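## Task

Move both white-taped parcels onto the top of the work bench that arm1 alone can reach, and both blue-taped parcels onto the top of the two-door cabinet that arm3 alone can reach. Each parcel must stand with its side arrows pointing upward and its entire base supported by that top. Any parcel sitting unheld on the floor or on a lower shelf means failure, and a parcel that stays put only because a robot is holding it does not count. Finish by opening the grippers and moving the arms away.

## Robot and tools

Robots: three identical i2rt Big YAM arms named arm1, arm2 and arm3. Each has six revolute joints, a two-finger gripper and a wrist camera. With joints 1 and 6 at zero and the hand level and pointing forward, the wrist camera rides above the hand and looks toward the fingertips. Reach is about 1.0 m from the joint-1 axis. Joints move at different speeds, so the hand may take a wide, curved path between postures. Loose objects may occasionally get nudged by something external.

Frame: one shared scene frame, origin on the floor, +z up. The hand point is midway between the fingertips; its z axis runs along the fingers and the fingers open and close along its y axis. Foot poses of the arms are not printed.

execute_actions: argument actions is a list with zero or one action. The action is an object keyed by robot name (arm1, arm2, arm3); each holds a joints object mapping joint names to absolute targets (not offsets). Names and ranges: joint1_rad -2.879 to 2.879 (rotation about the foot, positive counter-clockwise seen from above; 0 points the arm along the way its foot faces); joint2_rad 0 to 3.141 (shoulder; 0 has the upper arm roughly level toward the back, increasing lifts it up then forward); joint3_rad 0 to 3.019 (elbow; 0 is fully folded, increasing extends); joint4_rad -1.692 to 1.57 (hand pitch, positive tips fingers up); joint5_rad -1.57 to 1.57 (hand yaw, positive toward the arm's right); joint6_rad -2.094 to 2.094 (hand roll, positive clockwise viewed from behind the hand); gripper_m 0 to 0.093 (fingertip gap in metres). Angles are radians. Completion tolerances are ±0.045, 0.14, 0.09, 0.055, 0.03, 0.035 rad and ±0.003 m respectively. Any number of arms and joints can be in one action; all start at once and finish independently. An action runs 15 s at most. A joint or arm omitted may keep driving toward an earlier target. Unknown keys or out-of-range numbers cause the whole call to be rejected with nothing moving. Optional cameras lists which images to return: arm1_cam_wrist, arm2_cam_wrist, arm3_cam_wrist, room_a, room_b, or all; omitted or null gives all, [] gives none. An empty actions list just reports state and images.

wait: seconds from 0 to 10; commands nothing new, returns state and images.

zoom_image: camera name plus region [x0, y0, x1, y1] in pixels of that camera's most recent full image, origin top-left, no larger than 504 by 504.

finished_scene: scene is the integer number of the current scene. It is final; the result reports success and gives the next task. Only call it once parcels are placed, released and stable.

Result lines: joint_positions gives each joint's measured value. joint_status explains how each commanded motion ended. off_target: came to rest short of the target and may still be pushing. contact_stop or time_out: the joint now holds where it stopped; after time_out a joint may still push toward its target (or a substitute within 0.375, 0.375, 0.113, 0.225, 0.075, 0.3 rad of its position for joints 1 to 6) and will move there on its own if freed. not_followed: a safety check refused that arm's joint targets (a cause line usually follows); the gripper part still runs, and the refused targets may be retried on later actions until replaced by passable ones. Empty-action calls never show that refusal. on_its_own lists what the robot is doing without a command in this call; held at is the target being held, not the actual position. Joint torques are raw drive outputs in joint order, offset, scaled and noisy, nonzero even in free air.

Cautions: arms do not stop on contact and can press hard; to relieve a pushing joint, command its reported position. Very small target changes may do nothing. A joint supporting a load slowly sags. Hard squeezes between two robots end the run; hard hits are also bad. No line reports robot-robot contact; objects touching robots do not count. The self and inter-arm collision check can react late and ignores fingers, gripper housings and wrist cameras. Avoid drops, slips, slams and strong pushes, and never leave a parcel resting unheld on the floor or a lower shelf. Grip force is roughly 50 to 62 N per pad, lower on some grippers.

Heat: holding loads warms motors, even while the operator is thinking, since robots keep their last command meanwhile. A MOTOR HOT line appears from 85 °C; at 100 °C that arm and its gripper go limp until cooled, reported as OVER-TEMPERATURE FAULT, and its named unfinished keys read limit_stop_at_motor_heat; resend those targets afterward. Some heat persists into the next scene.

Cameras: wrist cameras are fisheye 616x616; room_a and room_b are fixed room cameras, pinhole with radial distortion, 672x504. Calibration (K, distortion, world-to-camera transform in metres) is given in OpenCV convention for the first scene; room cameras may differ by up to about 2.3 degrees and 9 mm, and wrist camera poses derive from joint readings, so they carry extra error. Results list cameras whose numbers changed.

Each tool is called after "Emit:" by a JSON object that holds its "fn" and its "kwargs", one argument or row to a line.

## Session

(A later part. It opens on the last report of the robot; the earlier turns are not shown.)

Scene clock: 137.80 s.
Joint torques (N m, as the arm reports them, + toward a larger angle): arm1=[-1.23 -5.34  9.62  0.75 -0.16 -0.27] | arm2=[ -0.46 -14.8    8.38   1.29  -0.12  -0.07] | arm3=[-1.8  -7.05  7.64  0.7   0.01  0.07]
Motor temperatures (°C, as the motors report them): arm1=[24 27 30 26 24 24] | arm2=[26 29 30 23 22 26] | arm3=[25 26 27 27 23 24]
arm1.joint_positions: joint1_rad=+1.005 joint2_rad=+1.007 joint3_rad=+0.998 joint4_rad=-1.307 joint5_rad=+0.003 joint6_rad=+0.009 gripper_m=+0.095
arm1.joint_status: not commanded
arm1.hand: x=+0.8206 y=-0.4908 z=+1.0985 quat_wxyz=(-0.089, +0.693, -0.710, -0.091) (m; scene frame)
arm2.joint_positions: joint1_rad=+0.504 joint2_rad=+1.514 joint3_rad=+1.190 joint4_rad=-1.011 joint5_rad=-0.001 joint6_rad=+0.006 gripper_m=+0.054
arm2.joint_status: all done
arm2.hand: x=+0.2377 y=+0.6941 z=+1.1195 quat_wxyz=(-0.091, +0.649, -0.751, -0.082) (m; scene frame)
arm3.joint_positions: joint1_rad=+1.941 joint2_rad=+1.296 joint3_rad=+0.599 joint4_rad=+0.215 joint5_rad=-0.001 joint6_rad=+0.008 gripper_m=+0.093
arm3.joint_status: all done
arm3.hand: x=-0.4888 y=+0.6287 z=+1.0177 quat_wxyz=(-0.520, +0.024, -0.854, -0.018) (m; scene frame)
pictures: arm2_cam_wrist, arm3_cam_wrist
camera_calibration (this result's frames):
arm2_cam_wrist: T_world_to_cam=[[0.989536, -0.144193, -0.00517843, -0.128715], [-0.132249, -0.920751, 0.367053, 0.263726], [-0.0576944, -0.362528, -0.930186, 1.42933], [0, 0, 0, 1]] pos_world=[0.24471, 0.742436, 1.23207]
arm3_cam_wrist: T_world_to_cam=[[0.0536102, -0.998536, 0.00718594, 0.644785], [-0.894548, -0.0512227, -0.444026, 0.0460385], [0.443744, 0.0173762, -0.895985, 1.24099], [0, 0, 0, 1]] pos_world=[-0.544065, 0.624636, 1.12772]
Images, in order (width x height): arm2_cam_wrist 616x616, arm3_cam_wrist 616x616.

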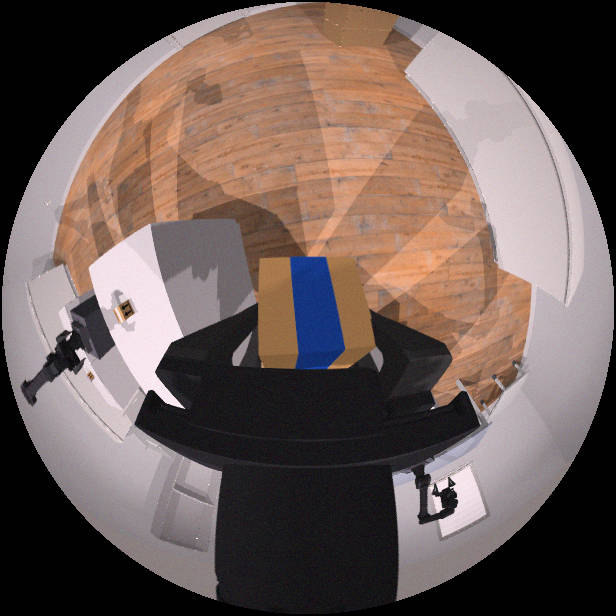

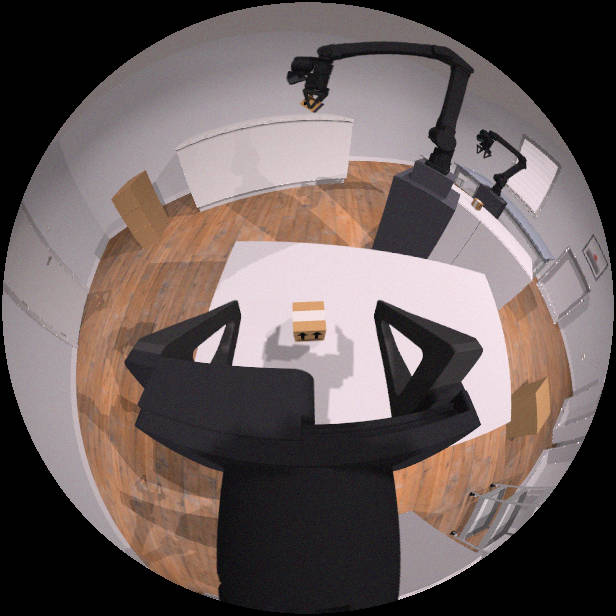

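Emit:
{"fn": "execute_actions", "kwargs": {
  "actions": [
    {"arm1":{"joints":{"joint1_rad":1.67,"joint2_rad":2.07,"joint3_rad":1.8,"joint4_rad":-1.23,"joint6_rad":0.18}},"arm2":{"joints":{"joint1_rad":1.2,"joint3_rad":0.9,"joint4_rad":0.2}},"arm3":{"joints":{"joint1_rad":0.3}}}
  ],
  "cameras": []
}}

Emit:
{"fn": "execute_actions", "kwargs": {
  "actions": [
    {"arm2":{"joints":{"joint1_rad":1.885,"joint2_rad":2.17,"joint3_rad":0.88,"joint4_rad":0.92}}}
  ],
  "cameras": ["arm1_cam_wrist","arm2_cam_wrist"]
}}

Scene clock: 146.10 s.
Joint torques (N m, as the arm reports them, + toward a larger angle): arm1=[ -1.32 -21.64  12.66   0.45  -0.09  -0.06] | arm2=[ -1.12 -14.4    7.58   3.61  -0.11  -0.1 ] | arm3=[-1.33 -7.06  7.58  0.73 -0.07  0.07]
Motor temperatures (°C, as the motors report them): arm1=[24 27 31 26 24 24] | arm2=[26 29 30 23 22 26] | arm3=[25 26 27 27 23 24]
arm1.joint_positions: joint1_rad=+1.678 joint2_rad=+2.097 joint3_rad=+1.752 joint4_rad=-1.229 joint5_rad=+0.000 joint6_rad=+0.169 gripper_m=+0.095
arm1.joint_status: all done
arm1.hand: x=+0.4291 y=-0.3135 z=+0.9042 quat_wxyz=(+0.001, +0.858, -0.514, -0.001) (m; scene frame)
arm2.joint_positions: joint1_rad=+1.204 joint2_rad=+1.514 joint3_rad=+0.899 joint4_rad=+0.167 joint5_rad=+0.000 joint6_rad=+0.006 gripper_m=+0.054
arm2.joint_status: all done
arm2.hand: x=-0.1496 y=+0.7214 z=+1.1544 quat_wxyz=(-0.260, +0.737, -0.410, -0.470) (m; scene frame)
arm3.joint_positions: joint1_rad=+0.304 joint2_rad=+1.296 joint3_rad=+0.599 joint4_rad=+0.215 joint5_rad=+0.000 joint6_rad=+0.007 gripper_m=+0.093
arm3.joint_status: all done
arm3.hand: x=-0.9852 y=+0.1031 z=+1.0153 quat_wxyz=(-0.369, -0.609, -0.600, +0.364) (m; scene frame)
pictures: none
No camera images: the call's "cameras" was empty. Leave "cameras" out to get every camera's image.

Scene clock: 147.57 s.
Joint torques (N m, as the arm reports them, + toward a larger angle): arm1=[ -1.4  -21.42  12.72   0.5   -0.07  -0.06] | arm2=[ -1.75 -17.5    3.15   3.58  -0.03  -0.11] | arm3=[-1.16 -7.2   7.56  0.7  -0.07  0.07]
Motor temperatures (°C, as the motors report them): arm1=[24 27 31 26 24 24] | arm2=[26 29 30 23 22 26] | arm3=[25 26 27 27 23 24]
arm1.joint_positions: joint1_rad=+1.678 joint2_rad=+2.097 joint3_rad=+1.752 joint4_rad=-1.229 joint5_rad=+0.000 joint6_rad=+0.169 gripper_m=+0.095
arm1.joint_status: not commanded
arm1.hand: x=+0.4291 y=-0.3135 z=+0.9042 quat_wxyz=(+0.001, +0.858, -0.514, -0.001) (m; scene frame)
arm2.joint_positions: joint1_rad=+1.895 joint2_rad=+2.170 joint3_rad=+0.879 joint4_rad=+0.887 joint5_rad=-0.003 joint6_rad=+0.005 gripper_m=+0.054
arm2.joint_status: all done
arm2.hand: x=-0.4222 y=+0.4099 z=+0.9063 quat_wxyz=(-0.090, +0.823, -0.132, -0.545) (m; scene frame)
arm3.joint_positions: joint1_rad=+0.304 joint2_rad=+1.296 joint3_rad=+0.599 joint4_rad=+0.215 joint5_rad=+0.000 joint6_rad=+0.007 gripper_m=+0.093
arm3.joint_status: not commanded
arm3.hand: x=-0.9852 y=+0.1031 z=+1.0153 quat_wxyz=(-0.369, -0.609, -0.600, +0.364) (m; scene frame)
pictures: arm1_cam_wrist, arm2_cam_wrist
camera_calibration (this result's frames):
arm1_cam_wrist: T_world_to_cam=[[0.88242, 0.470267, -0.0135918, -0.214798], [0.38651, -0.708181, 0.590838, -0.916887], [0.268226, -0.526621, -0.806675, 0.573392], [0, 0, 0, 1]] pos_world=[0.39013, -0.246349, 1.00135]
arm2_cam_wrist: T_world_to_cam=[[0.314634, 0.949199, 0.00523605, -0.260414], [0.810594, -0.265811, -0.521807, 0.928223], [-0.493907, 0.168422, -0.853048, 0.618205], [0, 0, 0, 1]] pos_world=[-0.365141, 0.389797, 1.01307]
Images, in order (width x height): arm1_cam_wrist 616x616, arm2_cam_wrist 616x616.

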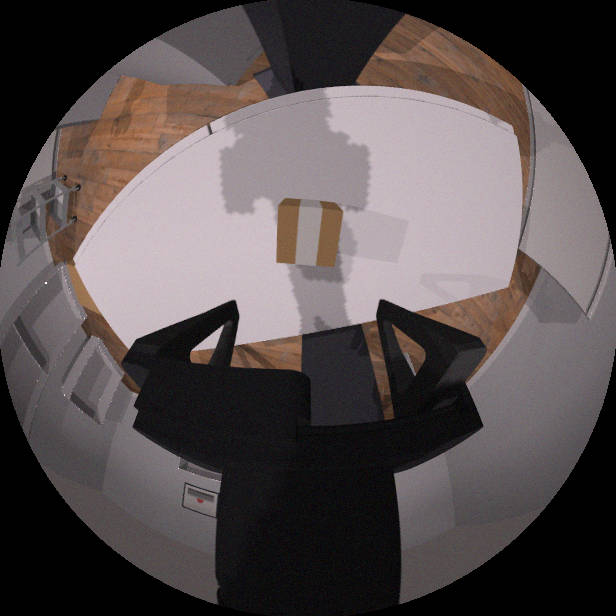

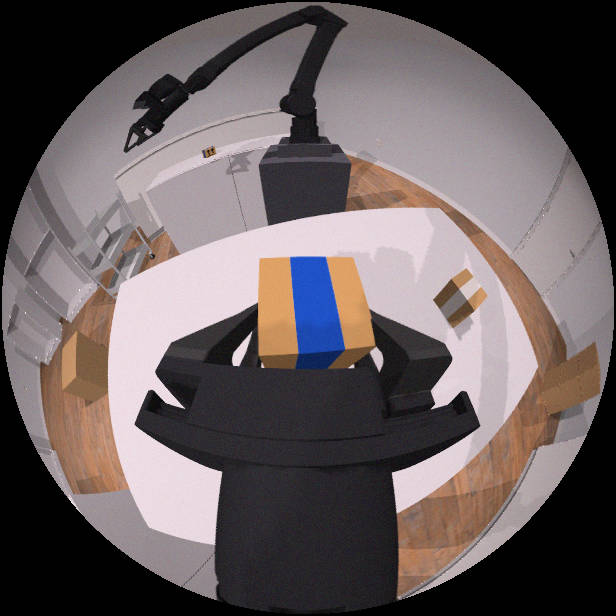

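Emit:
{"fn": "execute_actions", "kwargs": {
  "actions": [
    {"arm1":{"joints":{"joint2_rad":2.255,"joint4_rad":-1.05,"joint6_rad":0.24}},"arm2":{"joints":{"joint2_rad":2.42,"joint3_rad":0.99,"joint4_rad":1.075}}}
  ],
  "cameras": ["arm1_cam_wrist","arm2_cam_wrist"]
}}

Scene clock: 152.53 s.
Joint torques (N m, as the arm reports them, + toward a larger angle): arm1=[ -1.26 -22.54  10.32   0.84  -0.06  -0.07] | arm2=[ -1.73 -18.91   2.76   3.4   -0.05  -0.08] | arm3=[-1.21 -7.24  7.56  0.69 -0.08  0.08]
Motor temperatures (°C, as the motors report them): arm1=[24 28 32 26 24 24] | arm2=[26 29 29 23 22 26] | arm3=[25 26 28 27 23 24]
arm1.joint_positions: joint1_rad=+1.678 joint2_rad=+2.278 joint3_rad=+1.770 joint4_rad=-1.060 joint5_rad=+0.000 joint6_rad=+0.228 gripper_m=+0.095
arm1.joint_status: all done
arm1.hand: x=+0.4132 y=-0.2937 z=+0.7984 quat_wxyz=(+0.000, +0.842, -0.539, -0.004) (m; scene frame)
arm2.joint_positions: joint1_rad=+1.894 joint2_rad=+2.425 joint3_rad=+0.983 joint4_rad=+1.046 joint5_rad=-0.003 joint6_rad=+0.004 gripper_m=+0.052
arm2.joint_status: all done
arm2.hand: x=-0.4273 y=+0.4128 z=+0.8201 quat_wxyz=(-0.091, +0.820, -0.131, -0.549) (m; scene frame)
arm3.joint_positions: joint1_rad=+0.304 joint2_rad=+1.296 joint3_rad=+0.599 joint4_rad=+0.215 joint5_rad=+0.000 joint6_rad=+0.007 gripper_m=+0.093
arm3.joint_status: not commanded
arm3.hand: x=-0.9852 y=+0.1031 z=+1.0153 quat_wxyz=(-0.369, -0.609, -0.600, +0.364) (m; scene frame)
pictures: arm1_cam_wrist, arm2_cam_wrist
camera_calibration (this result's frames):
arm1_cam_wrist: T_world_to_cam=[[0.908771, 0.417015, -0.0153124, -0.236751], [0.346389, -0.733381, 0.58495, -0.820298], [0.232703, -0.536889, -0.810925, 0.517839], [0, 0, 0, 1]] pos_world=[0.378792, -0.224841, 0.896136]
arm2_cam_wrist: T_world_to_cam=[[0.314398, 0.949268, 0.00665023, -0.262381], [0.806338, -0.263349, -0.529591, 0.891592], [-0.500972, 0.171865, -0.848227, 0.5333], [0, 0, 0, 1]] pos_world=[-0.369264, 0.392215, 0.926283]
Images, in order (width x height): arm1_cam_wrist 616x616, arm2_cam_wrist 616x616.

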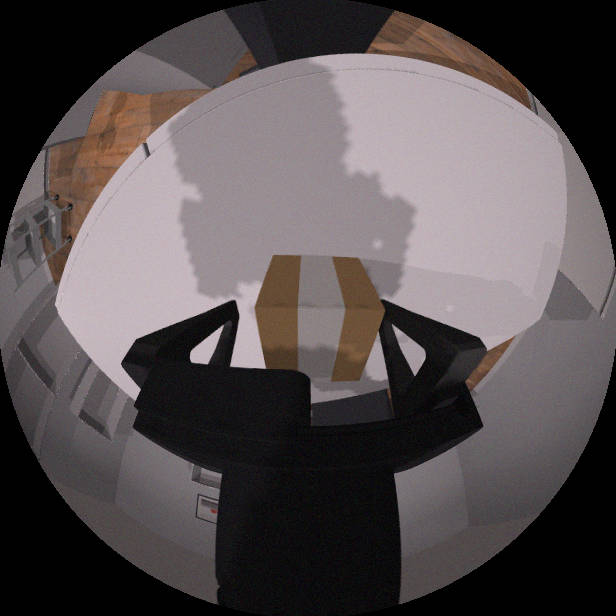

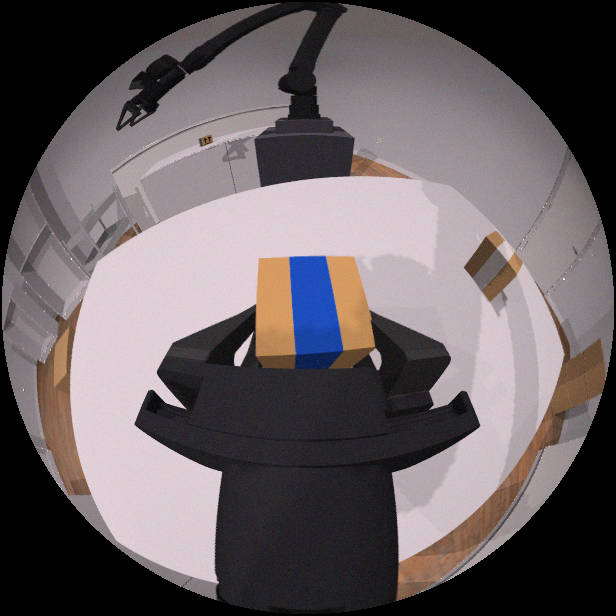

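Emit:
{"fn": "execute_actions", "kwargs": {
  "actions": [
    {"arm1":{"joints":{"gripper_m":0.03}},"arm2":{"joints":{"joint2_rad":2.475,"joint4_rad":1.095}}}
  ],
  "cameras": []
}}

Emit:
{"fn": "execute_actions", "kwargs": {
  "actions": [
    {"arm1":{"joints":{"joint2_rad":1.9,"joint4_rad":-1.4}},"arm2":{"joints":{"joint2_rad":2.51,"joint4_rad":1.13}}}
  ],
  "cameras": ["room_b","arm2_cam_wrist"]
}}

Scene clock: 156.37 s.
Joint torques (N m, as the arm reports them, + toward a larger angle): arm1=[ -1.38 -22.71  10.62   0.8   -0.06  -0.06] | arm2=[ -1.47 -14.48   2.49   3.02  -0.03  -0.05] | arm3=[-1.35 -6.99  7.58  0.72 -0.08  0.08]
Motor temperatures (°C, as the motors report them): arm1=[24 28 32 26 24 24] | arm2=[26 29 29 23 22 26] | arm3=[25 26 28 27 23 24]
arm1.joint_positions: joint1_rad=+1.678 joint2_rad=+2.278 joint3_rad=+1.770 joint4_rad=-1.060 joint5_rad=+0.000 joint6_rad=+0.229 gripper_m=+0.053
arm1.joint_status: gripper_m off_target (ended at +0.053, target +0.030)
arm1.hand: x=+0.4132 y=-0.2937 z=+0.7984 quat_wxyz=(+0.000, +0.842, -0.540, -0.004) (m; scene frame)
arm2.joint_positions: joint1_rad=+1.894 joint2_rad=+2.436 joint3_rad=+0.983 joint4_rad=+1.075 joint5_rad=-0.002 joint6_rad=+0.002 gripper_m=+0.052
arm2.joint_status: all done
arm2.hand: x=-0.4267 y=+0.4128 z=+0.8197 quat_wxyz=(-0.093, +0.816, -0.129, -0.556) (m; scene frame)
arm3.joint_positions: joint1_rad=+0.304 joint2_rad=+1.296 joint3_rad=+0.599 joint4_rad=+0.215 joint5_rad=+0.000 joint6_rad=+0.007 gripper_m=+0.093
arm3.joint_status: not commanded
arm3.hand: x=-0.9852 y=+0.1031 z=+1.0153 quat_wxyz=(-0.369, -0.609, -0.600, +0.364) (m; scene frame)
pictures: none
No camera images: the call's "cameras" was empty. Leave "cameras" out to get every camera's image.

Scene clock: 157.80 s.
Joint torques (N m, as the arm reports them, + toward a larger angle): arm1=[ -0.83 -17.38  10.79   0.32  -0.05  -0.08] | arm2=[ -1.44 -13.54   2.37   2.48  -0.05  -0.01] | arm3=[-1.27 -7.12  7.58  0.69 -0.07  0.07]
Motor temperatures (°C, as the motors report them): arm1=[24 28 32 26 24 24] | arm2=[26 28 29 23 22 26] | arm3=[25 26 28 27 23 24]
arm1.joint_positions: joint1_rad=+1.678 joint2_rad=+1.899 joint3_rad=+1.780 joint4_rad=-1.393 joint5_rad=+0.000 joint6_rad=+0.229 gripper_m=+0.053
arm1.joint_status: all done
arm1.hand: x=+0.4465 y=-0.3354 z=+1.0314 quat_wxyz=(-0.009, +0.841, -0.540, -0.030) (m; scene frame)
arm2.joint_positions: joint1_rad=+1.894 joint2_rad=+2.455 joint3_rad=+0.983 joint4_rad=+1.124 joint5_rad=-0.002 joint6_rad=-0.002 gripper_m=+0.052
arm2.joint_status: all done
arm2.hand: x=-0.4259 y=+0.4125 z=+0.8196 quat_wxyz=(-0.096, +0.808, -0.126, -0.568) (m; scene frame)
arm3.joint_positions: joint1_rad=+0.304 joint2_rad=+1.296 joint3_rad=+0.599 joint4_rad=+0.215 joint5_rad=+0.000 joint6_rad=+0.007 gripper_m=+0.093
arm3.joint_status: not commanded
arm3.hand: x=-0.9852 y=+0.1031 z=+1.0153 quat_wxyz=(-0.369, -0.609, -0.600, +0.364) (m; scene frame)
pictures: arm2_cam_wrist, room_b
camera_calibration (this result's frames):
arm2_cam_wrist: T_world_to_cam=[[0.313074, 0.949648, 0.0123537, -0.267908], [0.78312, -0.250771, -0.569066, 0.907407], [-0.537315, 0.187834, -0.822199, 0.490199], [0, 0, 0, 1]] pos_world=[-0.363342, 0.389893, 0.922726]
Images, in order (width x height): arm2_cam_wrist 616x616, room_b 672x504.

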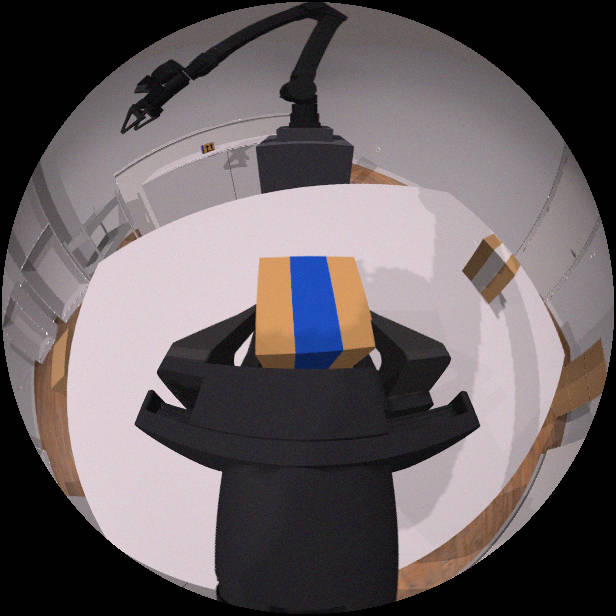

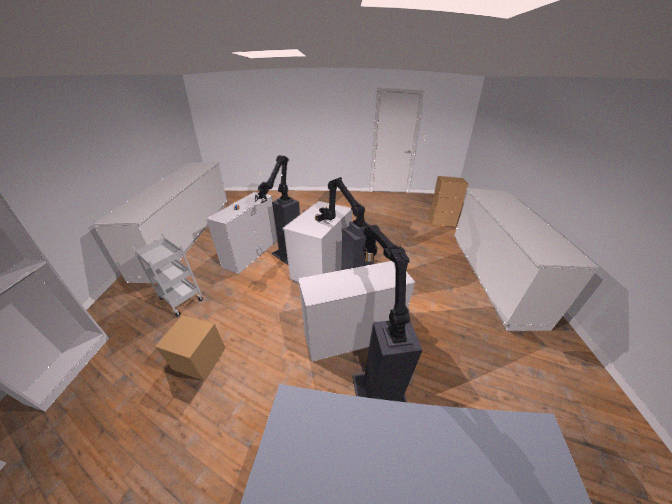

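Emit:
{"fn": "execute_actions", "kwargs": {
  "actions": [
    {"arm1":{"joints":{"joint1_rad":-1.6,"joint6_rad":0}},"arm2":{"joints":{"joint2_rad":2.43,"gripper_m":0.093}}}
  ],
  "cameras": []
}}

Emit:
{"fn": "execute_actions", "kwargs": {
  "actions": [
    {"arm2":{"joints":{"joint2_rad":1.6,"joint3_rad":0.75,"joint4_rad":0.3}}}
  ],
  "cameras": ["arm1_cam_wrist","arm2_cam_wrist","room_a"]
}}

Scene clock: 163.47 s.
Joint torques (N m, as the arm reports them, + toward a larger angle): arm1=[  0.09 -18.33  10.75   0.25  -0.12  -0.28] | arm2=[ -1.7  -20.11   2.38   2.38  -0.08  -0.01] | arm3=[-1.3  -7.16  7.59  0.72 -0.08  0.07]
Motor temperatures (°C, as the motors report them): arm1=[24 28 32 26 24 24] | arm2=[26 28 28 23 22 26] | arm3=[25 26 28 27 23 24]
arm1.joint_positions: joint1_rad=-1.610 joint2_rad=+1.906 joint3_rad=+1.780 joint4_rad=-1.393 joint5_rad=+0.001 joint6_rad=+0.011 gripper_m=+0.053
arm1.joint_status: all done
arm1.hand: x=+1.1102 y=-1.3359 z=+1.0229 quat_wxyz=(-0.019, -0.509, -0.861, +0.014) (m; scene frame)
arm2.joint_positions: joint1_rad=+1.894 joint2_rad=+2.454 joint3_rad=+0.983 joint4_rad=+1.124 joint5_rad=-0.001 joint6_rad=-0.002 gripper_m=+0.093
arm2.joint_status: all done
arm2.hand: x=-0.4260 y=+0.4127 z=+0.8200 quat_wxyz=(-0.096, +0.807, -0.126, -0.568) (m; scene frame)
arm3.joint_positions: joint1_rad=+0.304 joint2_rad=+1.296 joint3_rad=+0.599 joint4_rad=+0.215 joint5_rad=+0.000 joint6_rad=+0.007 gripper_m=+0.093
arm3.joint_status: not commanded
arm3.hand: x=-0.9852 y=+0.1031 z=+1.0153 quat_wxyz=(-0.369, -0.609, -0.600, +0.364) (m; scene frame)
pictures: none
No camera images: the call's "cameras" was empty. Leave "cameras" out to get every camera's image.

Scene clock: 164.90 s.
Joint torques (N m, as the arm reports them, + toward a larger angle): arm1=[  0.73 -18.35  10.71   0.3   -0.12  -0.3 ] | arm2=[ -1.63 -13.62   6.15   0.96  -0.08  -0.01] | arm3=[-1.3  -7.11  7.56  0.72 -0.07  0.08]
Motor temperatures (°C, as the motors report them): arm1=[24 28 32 26 24 24] | arm2=[26 28 28 23 22 26] | arm3=[25 26 28 27 23 24]
arm1.joint_positions: joint1_rad=-1.610 joint2_rad=+1.906 joint3_rad=+1.780 joint4_rad=-1.393 joint5_rad=+0.001 joint6_rad=+0.011 gripper_m=+0.053
arm1.joint_status: not commanded
arm1.hand: x=+1.1102 y=-1.3359 z=+1.0229 quat_wxyz=(-0.019, -0.509, -0.861, +0.014) (m; scene frame)
arm2.joint_positions: joint1_rad=+1.894 joint2_rad=+1.606 joint3_rad=+0.751 joint4_rad=+0.320 joint5_rad=-0.001 joint6_rad=-0.002 gripper_m=+0.093
arm2.joint_status: all done
arm2.hand: x=-0.3671 y=+0.3905 z=+1.0582 quat_wxyz=(-0.084, +0.857, -0.135, -0.490) (m; scene frame)
arm3.joint_positions: joint1_rad=+0.304 joint2_rad=+1.296 joint3_rad=+0.599 joint4_rad=+0.215 joint5_rad=+0.000 joint6_rad=+0.007 gripper_m=+0.093
arm3.joint_status: not commanded
arm3.hand: x=-0.9852 y=+0.1031 z=+1.0153 quat_wxyz=(-0.369, -0.609, -0.600, +0.364) (m; scene frame)
pictures: arm1_cam_wrist, arm2_cam_wrist, room_a
camera_calibration (this result's frames):
arm1_cam_wrist: T_world_to_cam=[[-0.876563, -0.481244, -0.00637588, 0.340822], [-0.404523, 0.729513, 0.551517, 0.864724], [-0.260763, 0.486019, -0.834139, 1.91623], [0, 0, 0, 1]] pos_world=[1.14824, -1.39813, 1.12367]
arm2_cam_wrist: T_world_to_cam=[[0.313192, 0.949607, 0.012563, -0.268536], [0.869323, -0.281337, -0.406358, 0.863048], [-0.382346, 0.138189, -0.913627, 0.895176], [0, 0, 0, 1]] pos_world=[-0.323897, 0.374107, 1.17194]
Images, in order (width x height): arm1_cam_wrist 616x616, arm2_cam_wrist 616x616, room_a 672x504.

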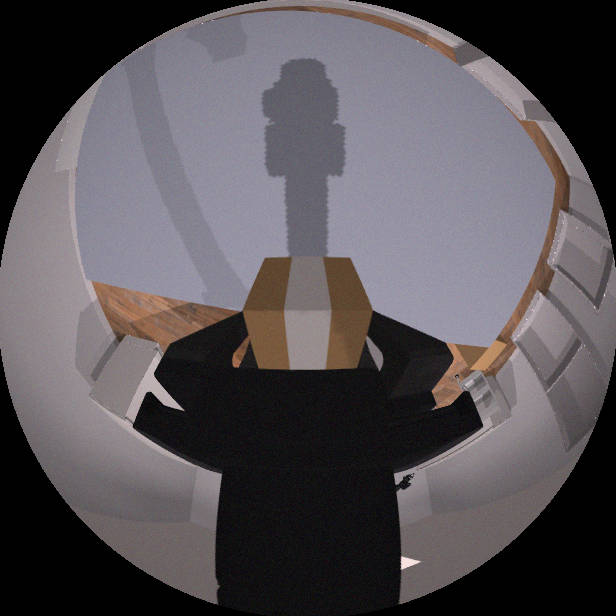

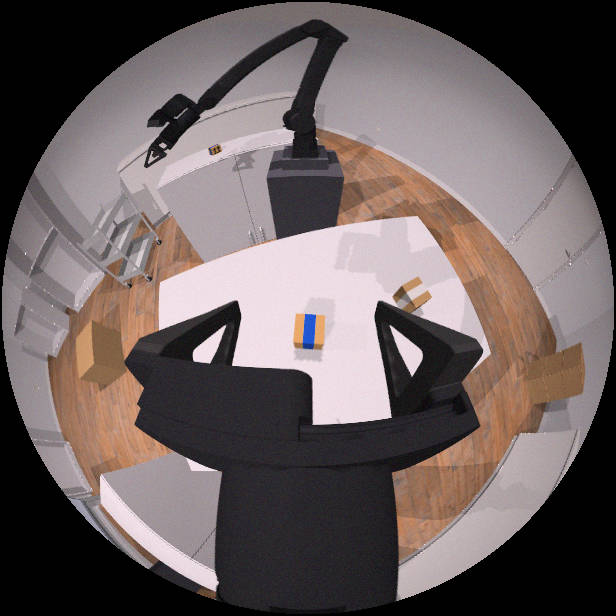

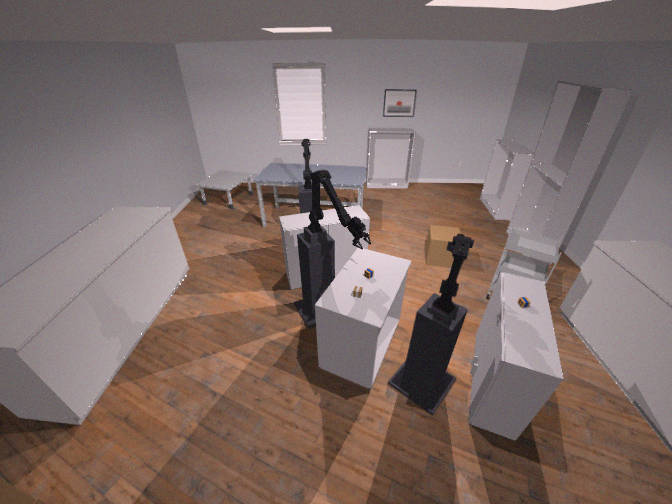

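Emit:
{"fn": "execute_actions", "kwargs": {
  "actions": [
    {"arm1":{"joints":{"joint2_rad":2.2,"joint4_rad":-1.11}},"arm2":{"joints":{"joint1_rad":1.56,"joint2_rad":2.0,"joint3_rad":2.13,"joint4_rad":-1.25,"joint6_rad":-0.71}}}
  ],
  "cameras": []
}}

Emit:
{"fn": "execute_actions", "kwargs": {
  "actions": [
    {"arm1":{"joints":{"joint2_rad":2.3,"joint4_rad":-1.03}},"arm2":{"joints":{"joint2_rad":2.42}}}
  ],
  "cameras": ["arm1_cam_wrist","arm2_cam_wrist","room_a"]
}}

Scene clock: 172.77 s.
Joint torques (N m, as the arm reports them, + toward a larger angle): arm1=[  0.68 -23.5   10.34   0.72  -0.12  -0.27] | arm2=[  0.19 -22.85  12.4    0.13  -0.17  -0.13] | arm3=[-1.33 -7.16  7.56  0.76 -0.07  0.07]
Motor temperatures (°C, as the motors report them): arm1=[24 29 32 26 24 24] | arm2=[26 28 29 23 22 26] | arm3=[25 25 28 27 23 24]
arm1.joint_positions: joint1_rad=-1.610 joint2_rad=+2.243 joint3_rad=+1.772 joint4_rad=-1.119 joint5_rad=+0.001 joint6_rad=+0.011 gripper_m=+0.053
arm1.joint_status: all done
arm1.hand: x=+1.1309 y=-1.3743 z=+0.8159 quat_wxyz=(+0.011, -0.509, -0.861, -0.003) (m; scene frame)
arm2.joint_positions: joint1_rad=+1.553 joint2_rad=+2.006 joint3_rad=+2.072 joint4_rad=-1.232 joint5_rad=+0.000 joint6_rad=-0.702 gripper_m=+0.093
arm2.joint_status: all done
arm2.hand: x=-0.3986 y=+0.6542 z=+1.2127 quat_wxyz=(-0.132, +0.979, +0.020, -0.156) (m; scene frame)
arm3.joint_positions: joint1_rad=+0.304 joint2_rad=+1.296 joint3_rad=+0.599 joint4_rad=+0.215 joint5_rad=+0.000 joint6_rad=+0.007 gripper_m=+0.093
arm3.joint_status: not commanded
arm3.hand: x=-0.9852 y=+0.1031 z=+1.0153 quat_wxyz=(-0.369, -0.609, -0.600, +0.364) (m; scene frame)
pictures: none
No camera images: the call's "cameras" was empty. Leave "cameras" out to get every camera's image.

Scene clock: 174.23 s.
Joint torques (N m, as the arm reports them, + toward a larger angle): arm1=[  0.27 -18.72  10.06   0.71  -0.1   -0.29] | arm2=[ -0.83 -28.63   8.65  -0.47  -0.17  -0.11] | arm3=[-1.36 -7.19  7.56  0.71 -0.07  0.07]
Motor temperatures (°C, as the motors report them): arm1=[24 29 32 26 24 24] | arm2=[26 28 29 23 22 26] | arm3=[25 25 28 27 23 24]
arm1.joint_positions: joint1_rad=-1.610 joint2_rad=+2.273 joint3_rad=+1.776 joint4_rad=-1.037 joint5_rad=+0.001 joint6_rad=+0.011 gripper_m=+0.053
arm1.joint_status: all done
arm1.hand: x=+1.1389 y=-1.3886 z=+0.7980 quat_wxyz=(-0.013, -0.509, -0.861, +0.010) (m; scene frame)
arm2.joint_positions: joint1_rad=+1.553 joint2_rad=+2.450 joint3_rad=+2.109 joint4_rad=-1.237 joint5_rad=+0.000 joint6_rad=-0.702 gripper_m=+0.093
arm2.joint_status: all done
arm2.hand: x=-0.3944 y=+0.6539 z=+0.9146 quat_wxyz=(-0.004, +1.000, +0.020, +0.002) (m; scene frame)
arm3.joint_positions: joint1_rad=+0.304 joint2_rad=+1.296 joint3_rad=+0.599 joint4_rad=+0.215 joint5_rad=+0.000 joint6_rad=+0.007 gripper_m=+0.093
arm3.joint_status: not commanded
arm3.hand: x=-0.9852 y=+0.1031 z=+1.0153 quat_wxyz=(-0.369, -0.609, -0.600, +0.364) (m; scene frame)
pictures: arm1_cam_wrist, arm2_cam_wrist, room_a
camera_calibration (this result's frames):
arm1_cam_wrist: T_world_to_cam=[[-0.876637, -0.481113, -0.00620181, 0.33936], [-0.400405, 0.72231, 0.563865, 1.0143], [-0.266803, 0.496788, -0.825843, 1.77702], [0, 0, 0, 1]] pos_world=[1.17774, -1.45217, 0.897715]
arm2_cam_wrist: T_world_to_cam=[[-0.0404067, 0.999157, 0.00727684, -0.675373], [0.809308, 0.0284561, 0.586695, -0.231948], [0.585994, 0.0295956, -0.809775, 1.07503], [0, 0, 0, 1]] pos_world=[-0.469531, 0.649588, 1.01153]
Images, in order (width x height): arm1_cam_wrist 616x616, arm2_cam_wrist 616x616, room_a 672x504.

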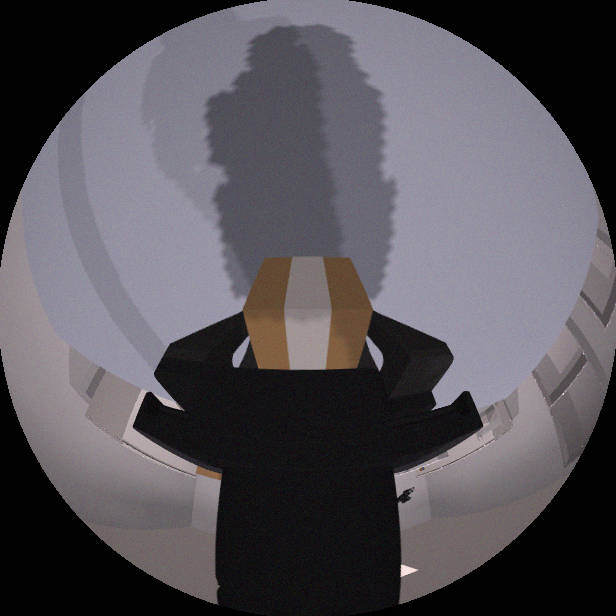

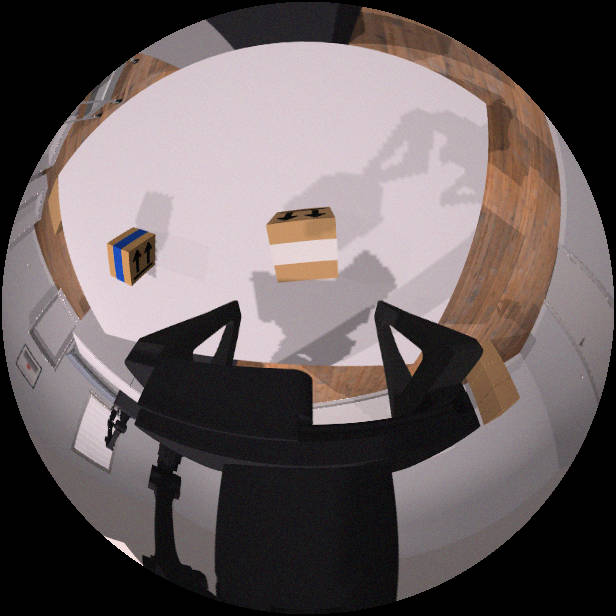

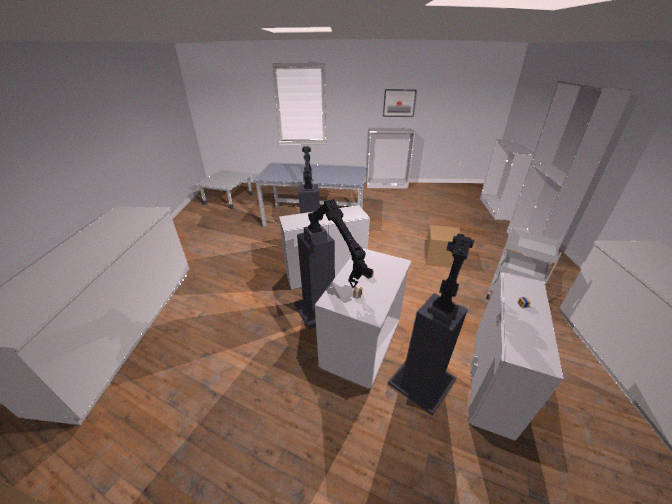

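Emit:
{"fn": "execute_actions", "kwargs": {
  "actions": [
    {"arm1":{"joints":{"joint2_rad":2.34,"joint4_rad":-1.03}},"arm2":{"joints":{"joint1_rad":1.582,"joint2_rad":2.6,"joint3_rad":2.185,"joint4_rad":-1.105,"joint6_rad":-0.78}}}
  ],
  "cameras": ["arm2_cam_wrist"]
}}

Scene clock: 180.57 s.
Joint torques (N m, as the arm reports them, + toward a larger angle): arm1=[  0.13 -15.64  10.09   0.76  -0.1   -0.31] | arm2=[ -0.51 -26.68   9.21   0.82  -0.2   -0.13] | arm3=[-1.27 -7.11  7.54  0.73 -0.07  0.06]
Motor temperatures (°C, as the motors report them): arm1=[24 29 32 26 24 24] | arm2=[26 29 30 23 22 26] | arm3=[25 25 28 27 23 24]
arm1.joint_positions: joint1_rad=-1.610 joint2_rad=+2.275 joint3_rad=+1.776 joint4_rad=-1.037 joint5_rad=+0.001 joint6_rad=+0.011 gripper_m=+0.053
arm1.joint_status: all done
arm1.hand: x=+1.1388 y=-1.3884 z=+0.7970 quat_wxyz=(-0.012, -0.509, -0.861, +0.010) (m; scene frame)
arm2.joint_positions: joint1_rad=+1.576 joint2_rad=+2.602 joint3_rad=+2.148 joint4_rad=-1.121 joint5_rad=+0.000 joint6_rad=-0.772 gripper_m=+0.093
arm2.joint_status: all done
arm2.hand: x=-0.4116 y=+0.6470 z=+0.8216 quat_wxyz=(-0.004, +0.998, +0.066, +0.001) (m; scene frame)
arm3.joint_positions: joint1_rad=+0.304 joint2_rad=+1.296 joint3_rad=+0.599 joint4_rad=+0.215 joint5_rad=+0.000 joint6_rad=+0.007 gripper_m=+0.093
arm3.joint_status: not commanded
arm3.hand: x=-0.9852 y=+0.1031 z=+1.0153 quat_wxyz=(-0.369, -0.609, -0.600, +0.364) (m; scene frame)
pictures: arm2_cam_wrist
camera_calibration (this result's frames):
arm2_cam_wrist: T_world_to_cam=[[-0.133105, 0.991063, 0.00880137, -0.702614], [0.80395, 0.102773, 0.585749, -0.21278], [0.57961, 0.0850423, -0.810445, 0.972134], [0, 0, 0, 1]] pos_world=[-0.485915, 0.63553, 0.918681]
Images, in order (width x height): arm2_cam_wrist 616x616.

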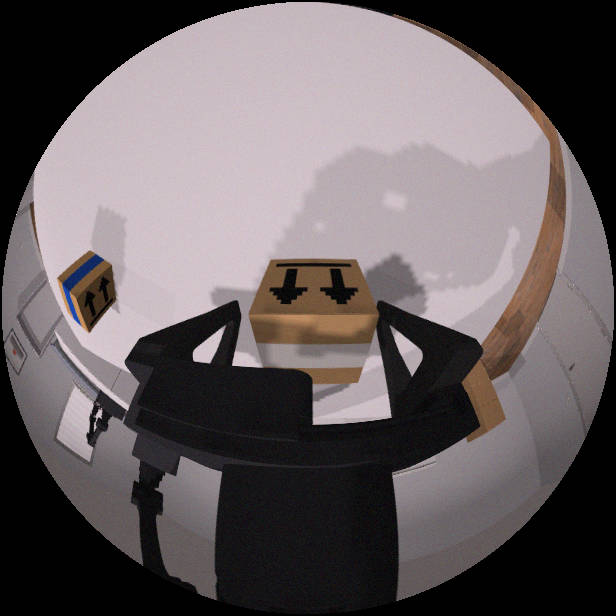

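Emit:
{"fn": "execute_actions", "kwargs": {
  "actions": [
    {"arm1":{"joints":{"joint2_rad":2.26,"gripper_m":0.093}},"arm2":{"joints":{"gripper_m":0.03}}}
  ],
  "cameras": []
}}

Emit:
{"fn": "execute_actions", "kwargs": {
  "actions": [
    {"arm1":{"joints":{"joint2_rad":1.7}},"arm2":{"joints":{"joint2_rad":2.2}}}
  ],
  "cameras": []
}}

Emit:
{"fn": "execute_actions", "kwargs": {
  "actions": [
    {"arm1":{"joints":{"joint1_rad":-0.6,"joint2_rad":1.0,"joint3_rad":1.0,"joint4_rad":-1.3}},"arm2":{"joints":{"joint1_rad":-2.02,"joint2_rad":2.0,"joint3_rad":1.47,"joint4_rad":-1.03,"joint6_rad":0}},"arm3":{"joints":{"joint1_rad":1.0}}}
  ],
  "cameras": ["arm2_cam_wrist","room_b"]
}}

Scene clock: 184.93 s.
Joint torques (N m, as the arm reports them, + toward a larger angle): arm1=[  0.16 -21.99   9.89   0.68  -0.11  -0.31] | arm2=[ -0.25 -27.31   9.3    0.77  -0.13  -0.09] | arm3=[-1.34 -7.13  7.54  0.68 -0.07  0.07]
Motor temperatures (°C, as the motors report them): arm1=[24 29 32 26 24 24] | arm2=[26 30 30 23 22 26] | arm3=[25 25 28 27 23 24]
arm1.joint_positions: joint1_rad=-1.610 joint2_rad=+2.276 joint3_rad=+1.776 joint4_rad=-1.036 joint5_rad=+0.001 joint6_rad=+0.011 gripper_m=+0.093
arm1.joint_status: all done
arm1.hand: x=+1.1388 y=-1.3884 z=+0.7966 quat_wxyz=(-0.012, -0.509, -0.861, +0.010) (m; scene frame)
arm2.joint_positions: joint1_rad=+1.576 joint2_rad=+2.602 joint3_rad=+2.148 joint4_rad=-1.121 joint5_rad=+0.000 joint6_rad=-0.773 gripper_m=+0.053
arm2.joint_status: gripper_m off_target (ended at +0.053, target +0.030)
arm2.hand: x=-0.4117 y=+0.6470 z=+0.8216 quat_wxyz=(-0.005, +0.998, +0.067, +0.001) (m; scene frame)
arm3.joint_positions: joint1_rad=+0.304 joint2_rad=+1.296 joint3_rad=+0.599 joint4_rad=+0.215 joint5_rad=+0.000 joint6_rad=+0.007 gripper_m=+0.093
arm3.joint_status: not commanded
arm3.hand: x=-0.9852 y=+0.1031 z=+1.0153 quat_wxyz=(-0.369, -0.609, -0.600, +0.364) (m; scene frame)
pictures: none
No camera images: the call's "cameras" was empty. Leave "cameras" out to get every camera's image.

Scene clock: 186.83 s.
Joint torques (N m, as the arm reports them, + toward a larger angle): arm1=[  0.56 -17.15  10.69   1.63  -0.12  -0.28] | arm2=[ -0.45 -23.2    9.25   1.84  -0.19  -0.09] | arm3=[-1.26 -7.09  7.57  0.72 -0.06  0.08]
Motor temperatures (°C, as the motors report them): arm1=[24 29 32 26 24 24] | arm2=[26 30 30 23 22 26] | arm3=[25 25 28 27 23 24]
arm1.joint_positions: joint1_rad=-1.610 joint2_rad=+1.705 joint3_rad=+1.791 joint4_rad=-1.036 joint5_rad=+0.001 joint6_rad=+0.011 gripper_m=+0.093
arm1.joint_status: all done
arm1.hand: x=+1.1411 y=-1.3895 z=+1.1797 quat_wxyz=(-0.262, -0.485, -0.820, +0.154) (m; scene frame)
arm2.joint_positions: joint1_rad=+1.576 joint2_rad=+2.190 joint3_rad=+2.172 joint4_rad=-1.121 joint5_rad=+0.000 joint6_rad=-0.773 gripper_m=+0.053
arm2.joint_status: all done
arm2.hand: x=-0.4577 y=+0.6780 z=+1.1379 quat_wxyz=(-0.145, +0.974, +0.066, -0.163) (m; scene frame)
arm3.joint_positions: joint1_rad=+0.304 joint2_rad=+1.296 joint3_rad=+0.599 joint4_rad=+0.215 joint5_rad=+0.000 joint6_rad=+0.007 gripper_m=+0.093
arm3.joint_status: not commanded
arm3.hand: x=-0.9852 y=+0.1031 z=+1.0153 quat_wxyz=(-0.369, -0.609, -0.600, +0.364) (m; scene frame)
pictures: none
No camera images: the call's "cameras" was empty. Leave "cameras" out to get every camera's image.

Scene clock: 189.80 s.
Joint torques (N m, as the arm reports them, + toward a larger angle): arm1=[ 0.06 -4.88 10.5   0.74  0.   -0.3 ] | arm2=[  0.35 -20.89   5.75   0.25  -0.17   0.02] | arm3=[-0.78 -7.21  7.59  0.71 -0.03  0.07]
Motor temperatures (°C, as the motors report them): arm1=[24 29 32 26 24 24] | arm2=[26 30 30 23 22 26] | arm3=[25 25 28 27 23 24]
arm1.joint_positions: joint1_rad=-0.605 joint2_rad=+0.995 joint3_rad=+0.988 joint4_rad=-1.297 joint5_rad=-0.002 joint6_rad=+0.009 gripper_m=+0.093
arm1.joint_status: all done
arm1.hand: x=+1.1343 y=-0.8282 z=+1.0966 quat_wxyz=(-0.131, -0.030, -0.991, +0.001) (m; scene frame)
arm2.joint_positions: joint1_rad=-2.031 joint2_rad=+2.009 joint3_rad=+1.479 joint4_rad=-1.033 joint5_rad=+0.001 joint6_rad=-0.006 gripper_m=+0.053
arm2.joint_status: all done
arm2.hand: x=+0.4271 y=-0.3011 z=+0.9618 quat_wxyz=(+0.001, -0.522, -0.853, -0.002) (m; scene frame)
arm3.joint_positions: joint1_rad=+0.995 joint2_rad=+1.296 joint3_rad=+0.599 joint4_rad=+0.215 joint5_rad=+0.000 joint6_rad=+0.007 gripper_m=+0.093
arm3.joint_status: all done
arm3.hand: x=-0.6691 y=+0.2152 z=+1.0171 quat_wxyz=(-0.472, -0.369, -0.770, +0.219) (m; scene frame)
pictures: arm2_cam_wrist, room_b
camera_calibration (this result's frames):
arm2_cam_wrist: T_world_to_cam=[[-0.890016, -0.455924, -0.00238977, 0.245732], [-0.370776, 0.720727, 0.585728, -0.183906], [-0.265325, 0.522193, -0.810504, 1.17279], [0, 0, 0, 1]] pos_world=[0.461687, -0.367842, 1.05886]
Images, in order (width x height): arm2_cam_wrist 616x616, room_b 672x504.

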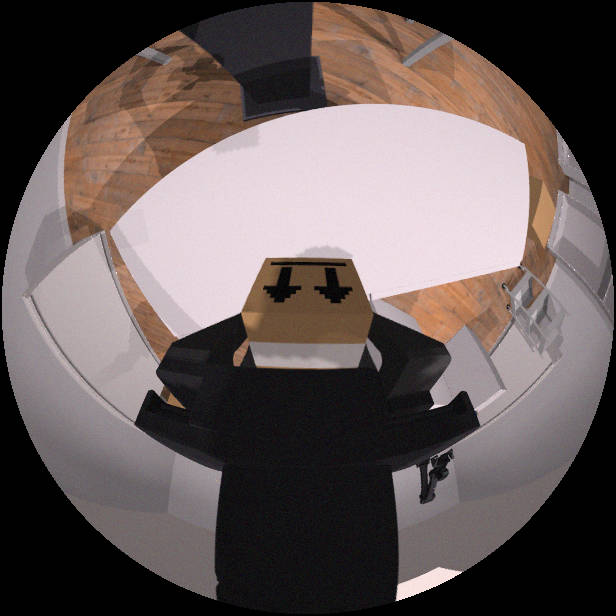

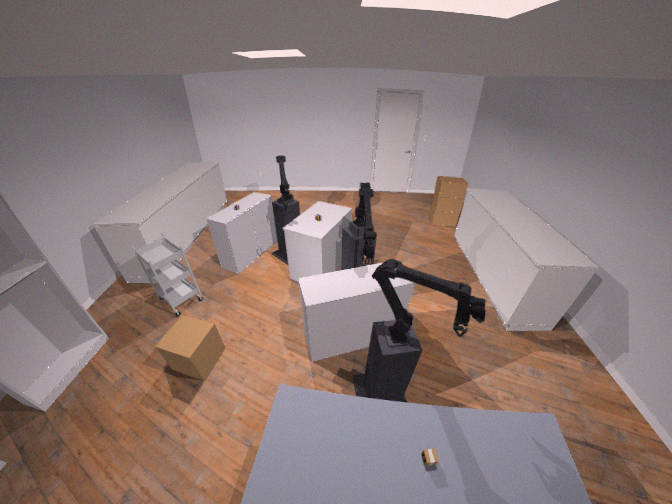

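Emit:
{"fn": "execute_actions", "kwargs": {
  "actions": [
    {"arm2":{"joints":{"joint2_rad":2.25,"joint4_rad":-0.76}},"arm3":{"joints":{"joint1_rad":1.55,"joint2_rad":1.86,"joint3_rad":0.83,"joint4_rad":0.53}}}
  ],
  "cameras": ["arm3_cam_wrist"]
}}

Scene clock: 196.37 s.
Joint torques (N m, as the arm reports them, + toward a larger angle): arm1=[-0.1  -4.88 10.43  0.69 -0.01 -0.27] | arm2=[  0.1  -22.32   5.67   0.81  -0.17   0.03] | arm3=[ -1.79 -13.78   5.56   1.82   0.01   0.07]
Motor temperatures (°C, as the motors report them): arm1=[24 28 32 26 24 24] | arm2=[26 30 30 23 22 26] | arm3=[25 25 28 27 23 24]
arm1.joint_positions: joint1_rad=-0.605 joint2_rad=+0.995 joint3_rad=+0.988 joint4_rad=-1.297 joint5_rad=-0.002 joint6_rad=+0.009 gripper_m=+0.093
arm1.joint_status: not commanded
arm1.hand: x=+1.1343 y=-0.8282 z=+1.0966 quat_wxyz=(-0.131, -0.030, -0.991, +0.001) (m; scene frame)
arm2.joint_positions: joint1_rad=-2.031 joint2_rad=+2.273 joint3_rad=+1.460 joint4_rad=-0.777 joint5_rad=+0.001 joint6_rad=-0.006 gripper_m=+0.053
arm2.joint_status: all done
arm2.hand: x=+0.4271 y=-0.2999 z=+0.8085 quat_wxyz=(+0.012, -0.522, -0.853, -0.009) (m; scene frame)
arm3.joint_positions: joint1_rad=+1.563 joint2_rad=+1.863 joint3_rad=+0.827 joint4_rad=+0.511 joint5_rad=-0.001 joint6_rad=+0.007 gripper_m=+0.093
arm3.joint_status: all done
arm3.hand: x=-0.4084 y=+0.4103 z=+0.8863 quat_wxyz=(-0.496, -0.139, -0.853, +0.077) (m; scene frame)
pictures: arm3_cam_wrist
camera_calibration (this result's frames):
arm3_cam_wrist: T_world_to_cam=[[-0.317793, -0.948138, 0.00648393, 0.251538], [-0.867365, 0.287944, -0.405915, -0.113449], [0.382996, -0.134621, -0.913888, 1.14484], [0, 0, 0, 1]] pos_world=[-0.456935, 0.42528, 0.998577]
Images, in order (width x height): arm3_cam_wrist 616x616.

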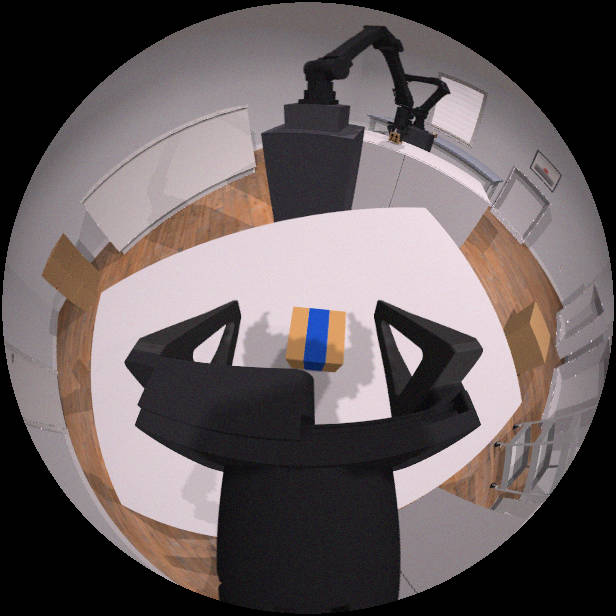

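Emit:
{"fn": "execute_actions", "kwargs": {
  "actions": [
    {"arm2":{"joints":{"joint2_rad":2.32,"joint4_rad":-0.71}},"arm3":{"joints":{"joint1_rad":1.54,"joint2_rad":2.07,"joint4_rad":0.74}}}
  ],
  "cameras": ["arm3_cam_wrist"]
}}

Scene clock: 199.43 s.
Joint torques (N m, as the arm reports them, + toward a larger angle): arm1=[-0.01 -4.99 10.42  0.63  0.   -0.29] | arm2=[  0.02 -18.94   5.58   0.92  -0.17   0.02] | arm3=[ -1.87 -14.19   4.13   1.85   0.01   0.07]
Motor temperatures (°C, as the motors report them): arm1=[24 28 32 26 24 24] | arm2=[26 30 29 23 22 26] | arm3=[25 26 28 27 23 24]
arm1.joint_positions: joint1_rad=-0.605 joint2_rad=+0.995 joint3_rad=+0.988 joint4_rad=-1.297 joint5_rad=-0.002 joint6_rad=+0.009 gripper_m=+0.093
arm1.joint_status: not commanded
arm1.hand: x=+1.1343 y=-0.8282 z=+1.0966 quat_wxyz=(-0.131, -0.030, -0.991, +0.001) (m; scene frame)
arm2.joint_positions: joint1_rad=-2.031 joint2_rad=+2.293 joint3_rad=+1.460 joint4_rad=-0.725 joint5_rad=+0.001 joint6_rad=-0.006 gripper_m=+0.053
arm2.joint_status: all done
arm2.hand: x=+0.4304 y=-0.3061 z=+0.7971 quat_wxyz=(-0.001, -0.522, -0.853, -0.001) (m; scene frame)
arm3.joint_positions: joint1_rad=+1.553 joint2_rad=+2.073 joint3_rad=+0.827 joint4_rad=+0.719 joint5_rad=-0.001 joint6_rad=+0.007 gripper_m=+0.093
arm3.joint_status: all done
arm3.hand: x=-0.4149 y=+0.4062 z=+0.8085 quat_wxyz=(-0.495, -0.143, -0.853, +0.079) (m; scene frame)
pictures: arm3_cam_wrist
camera_calibration (this result's frames):
arm3_cam_wrist: T_world_to_cam=[[-0.327169, -0.944944, 0.0064355, 0.240967], [-0.865192, 0.296804, -0.404165, -0.153548], [0.380004, -0.137798, -0.914663, 1.07638], [0, 0, 0, 1]] pos_world=[-0.463041, 0.421598, 0.920919]
Images, in order (width x height): arm3_cam_wrist 616x616.

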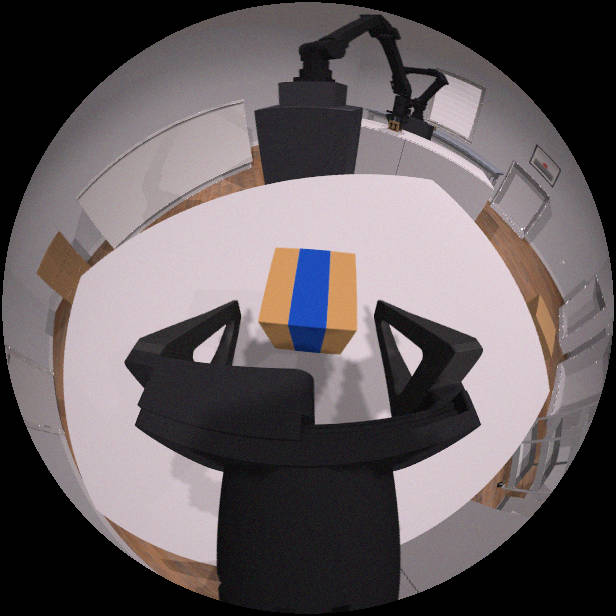

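Emit:
{"fn": "execute_actions", "kwargs": {
  "actions": [
    {"arm2":{"joints":{"joint2_rad":2.345}},"arm3":{"joints":{"joint2_rad":2.115,"joint3_rad":0.91,"joint4_rad":0.67}}}
  ],
  "cameras": ["arm3_cam_wrist"]
}}

Scene clock: 203.27 s.
Joint torques (N m, as the arm reports them, + toward a larger angle): arm1=[-0.13 -4.41 10.41  0.82  0.02 -0.29] | arm2=[  0.32 -17.17   5.62   0.8   -0.18   0.05] | arm3=[ -2.   -13.08   6.01   0.69   0.02   0.08]
Motor temperatures (°C, as the motors report them): arm1=[24 28 32 26 24 24] | arm2=[26 30 29 23 22 26] | arm3=[25 26 28 27 23 24]
arm1.joint_positions: joint1_rad=-0.605 joint2_rad=+0.995 joint3_rad=+0.988 joint4_rad=-1.297 joint5_rad=-0.002 joint6_rad=+0.009 gripper_m=+0.093
arm1.joint_status: not commanded
arm1.hand: x=+1.1343 y=-0.8282 z=+1.0966 quat_wxyz=(-0.131, -0.030, -0.991, +0.001) (m; scene frame)
arm2.joint_positions: joint1_rad=-2.031 joint2_rad=+2.294 joint3_rad=+1.460 joint4_rad=-0.725 joint5_rad=+0.001 joint6_rad=-0.006 gripper_m=+0.053
arm2.joint_status: all done
arm2.hand: x=+0.4303 y=-0.3059 z=+0.7967 quat_wxyz=(-0.001, -0.522, -0.853, -0.001) (m; scene frame)
arm3.joint_positions: joint1_rad=+1.553 joint2_rad=+2.094 joint3_rad=+0.884 joint4_rad=+0.685 joint5_rad=-0.001 joint6_rad=+0.007 gripper_m=+0.093
arm3.joint_status: all done
arm3.hand: x=-0.3966 y=+0.4000 z=+0.8086 quat_wxyz=(-0.496, -0.143, -0.853, +0.079) (m; scene frame)
pictures: arm3_cam_wrist
camera_calibration (this result's frames):
arm3_cam_wrist: T_world_to_cam=[[-0.327181, -0.94494, 0.00642099, 0.241118], [-0.86446, 0.296558, -0.405909, -0.134111], [0.381656, -0.138357, -0.913891, 1.06894], [0, 0, 0, 1]] pos_world=[-0.445011, 0.415508, 0.920909]
Images, in order (width x height): arm3_cam_wrist 616x616.

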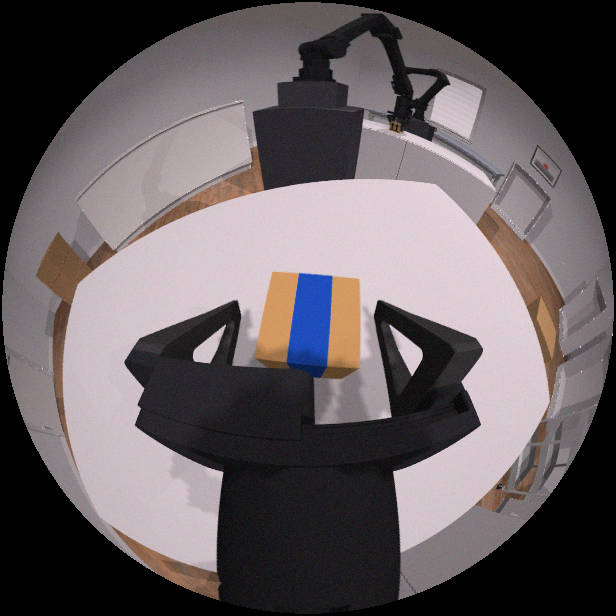

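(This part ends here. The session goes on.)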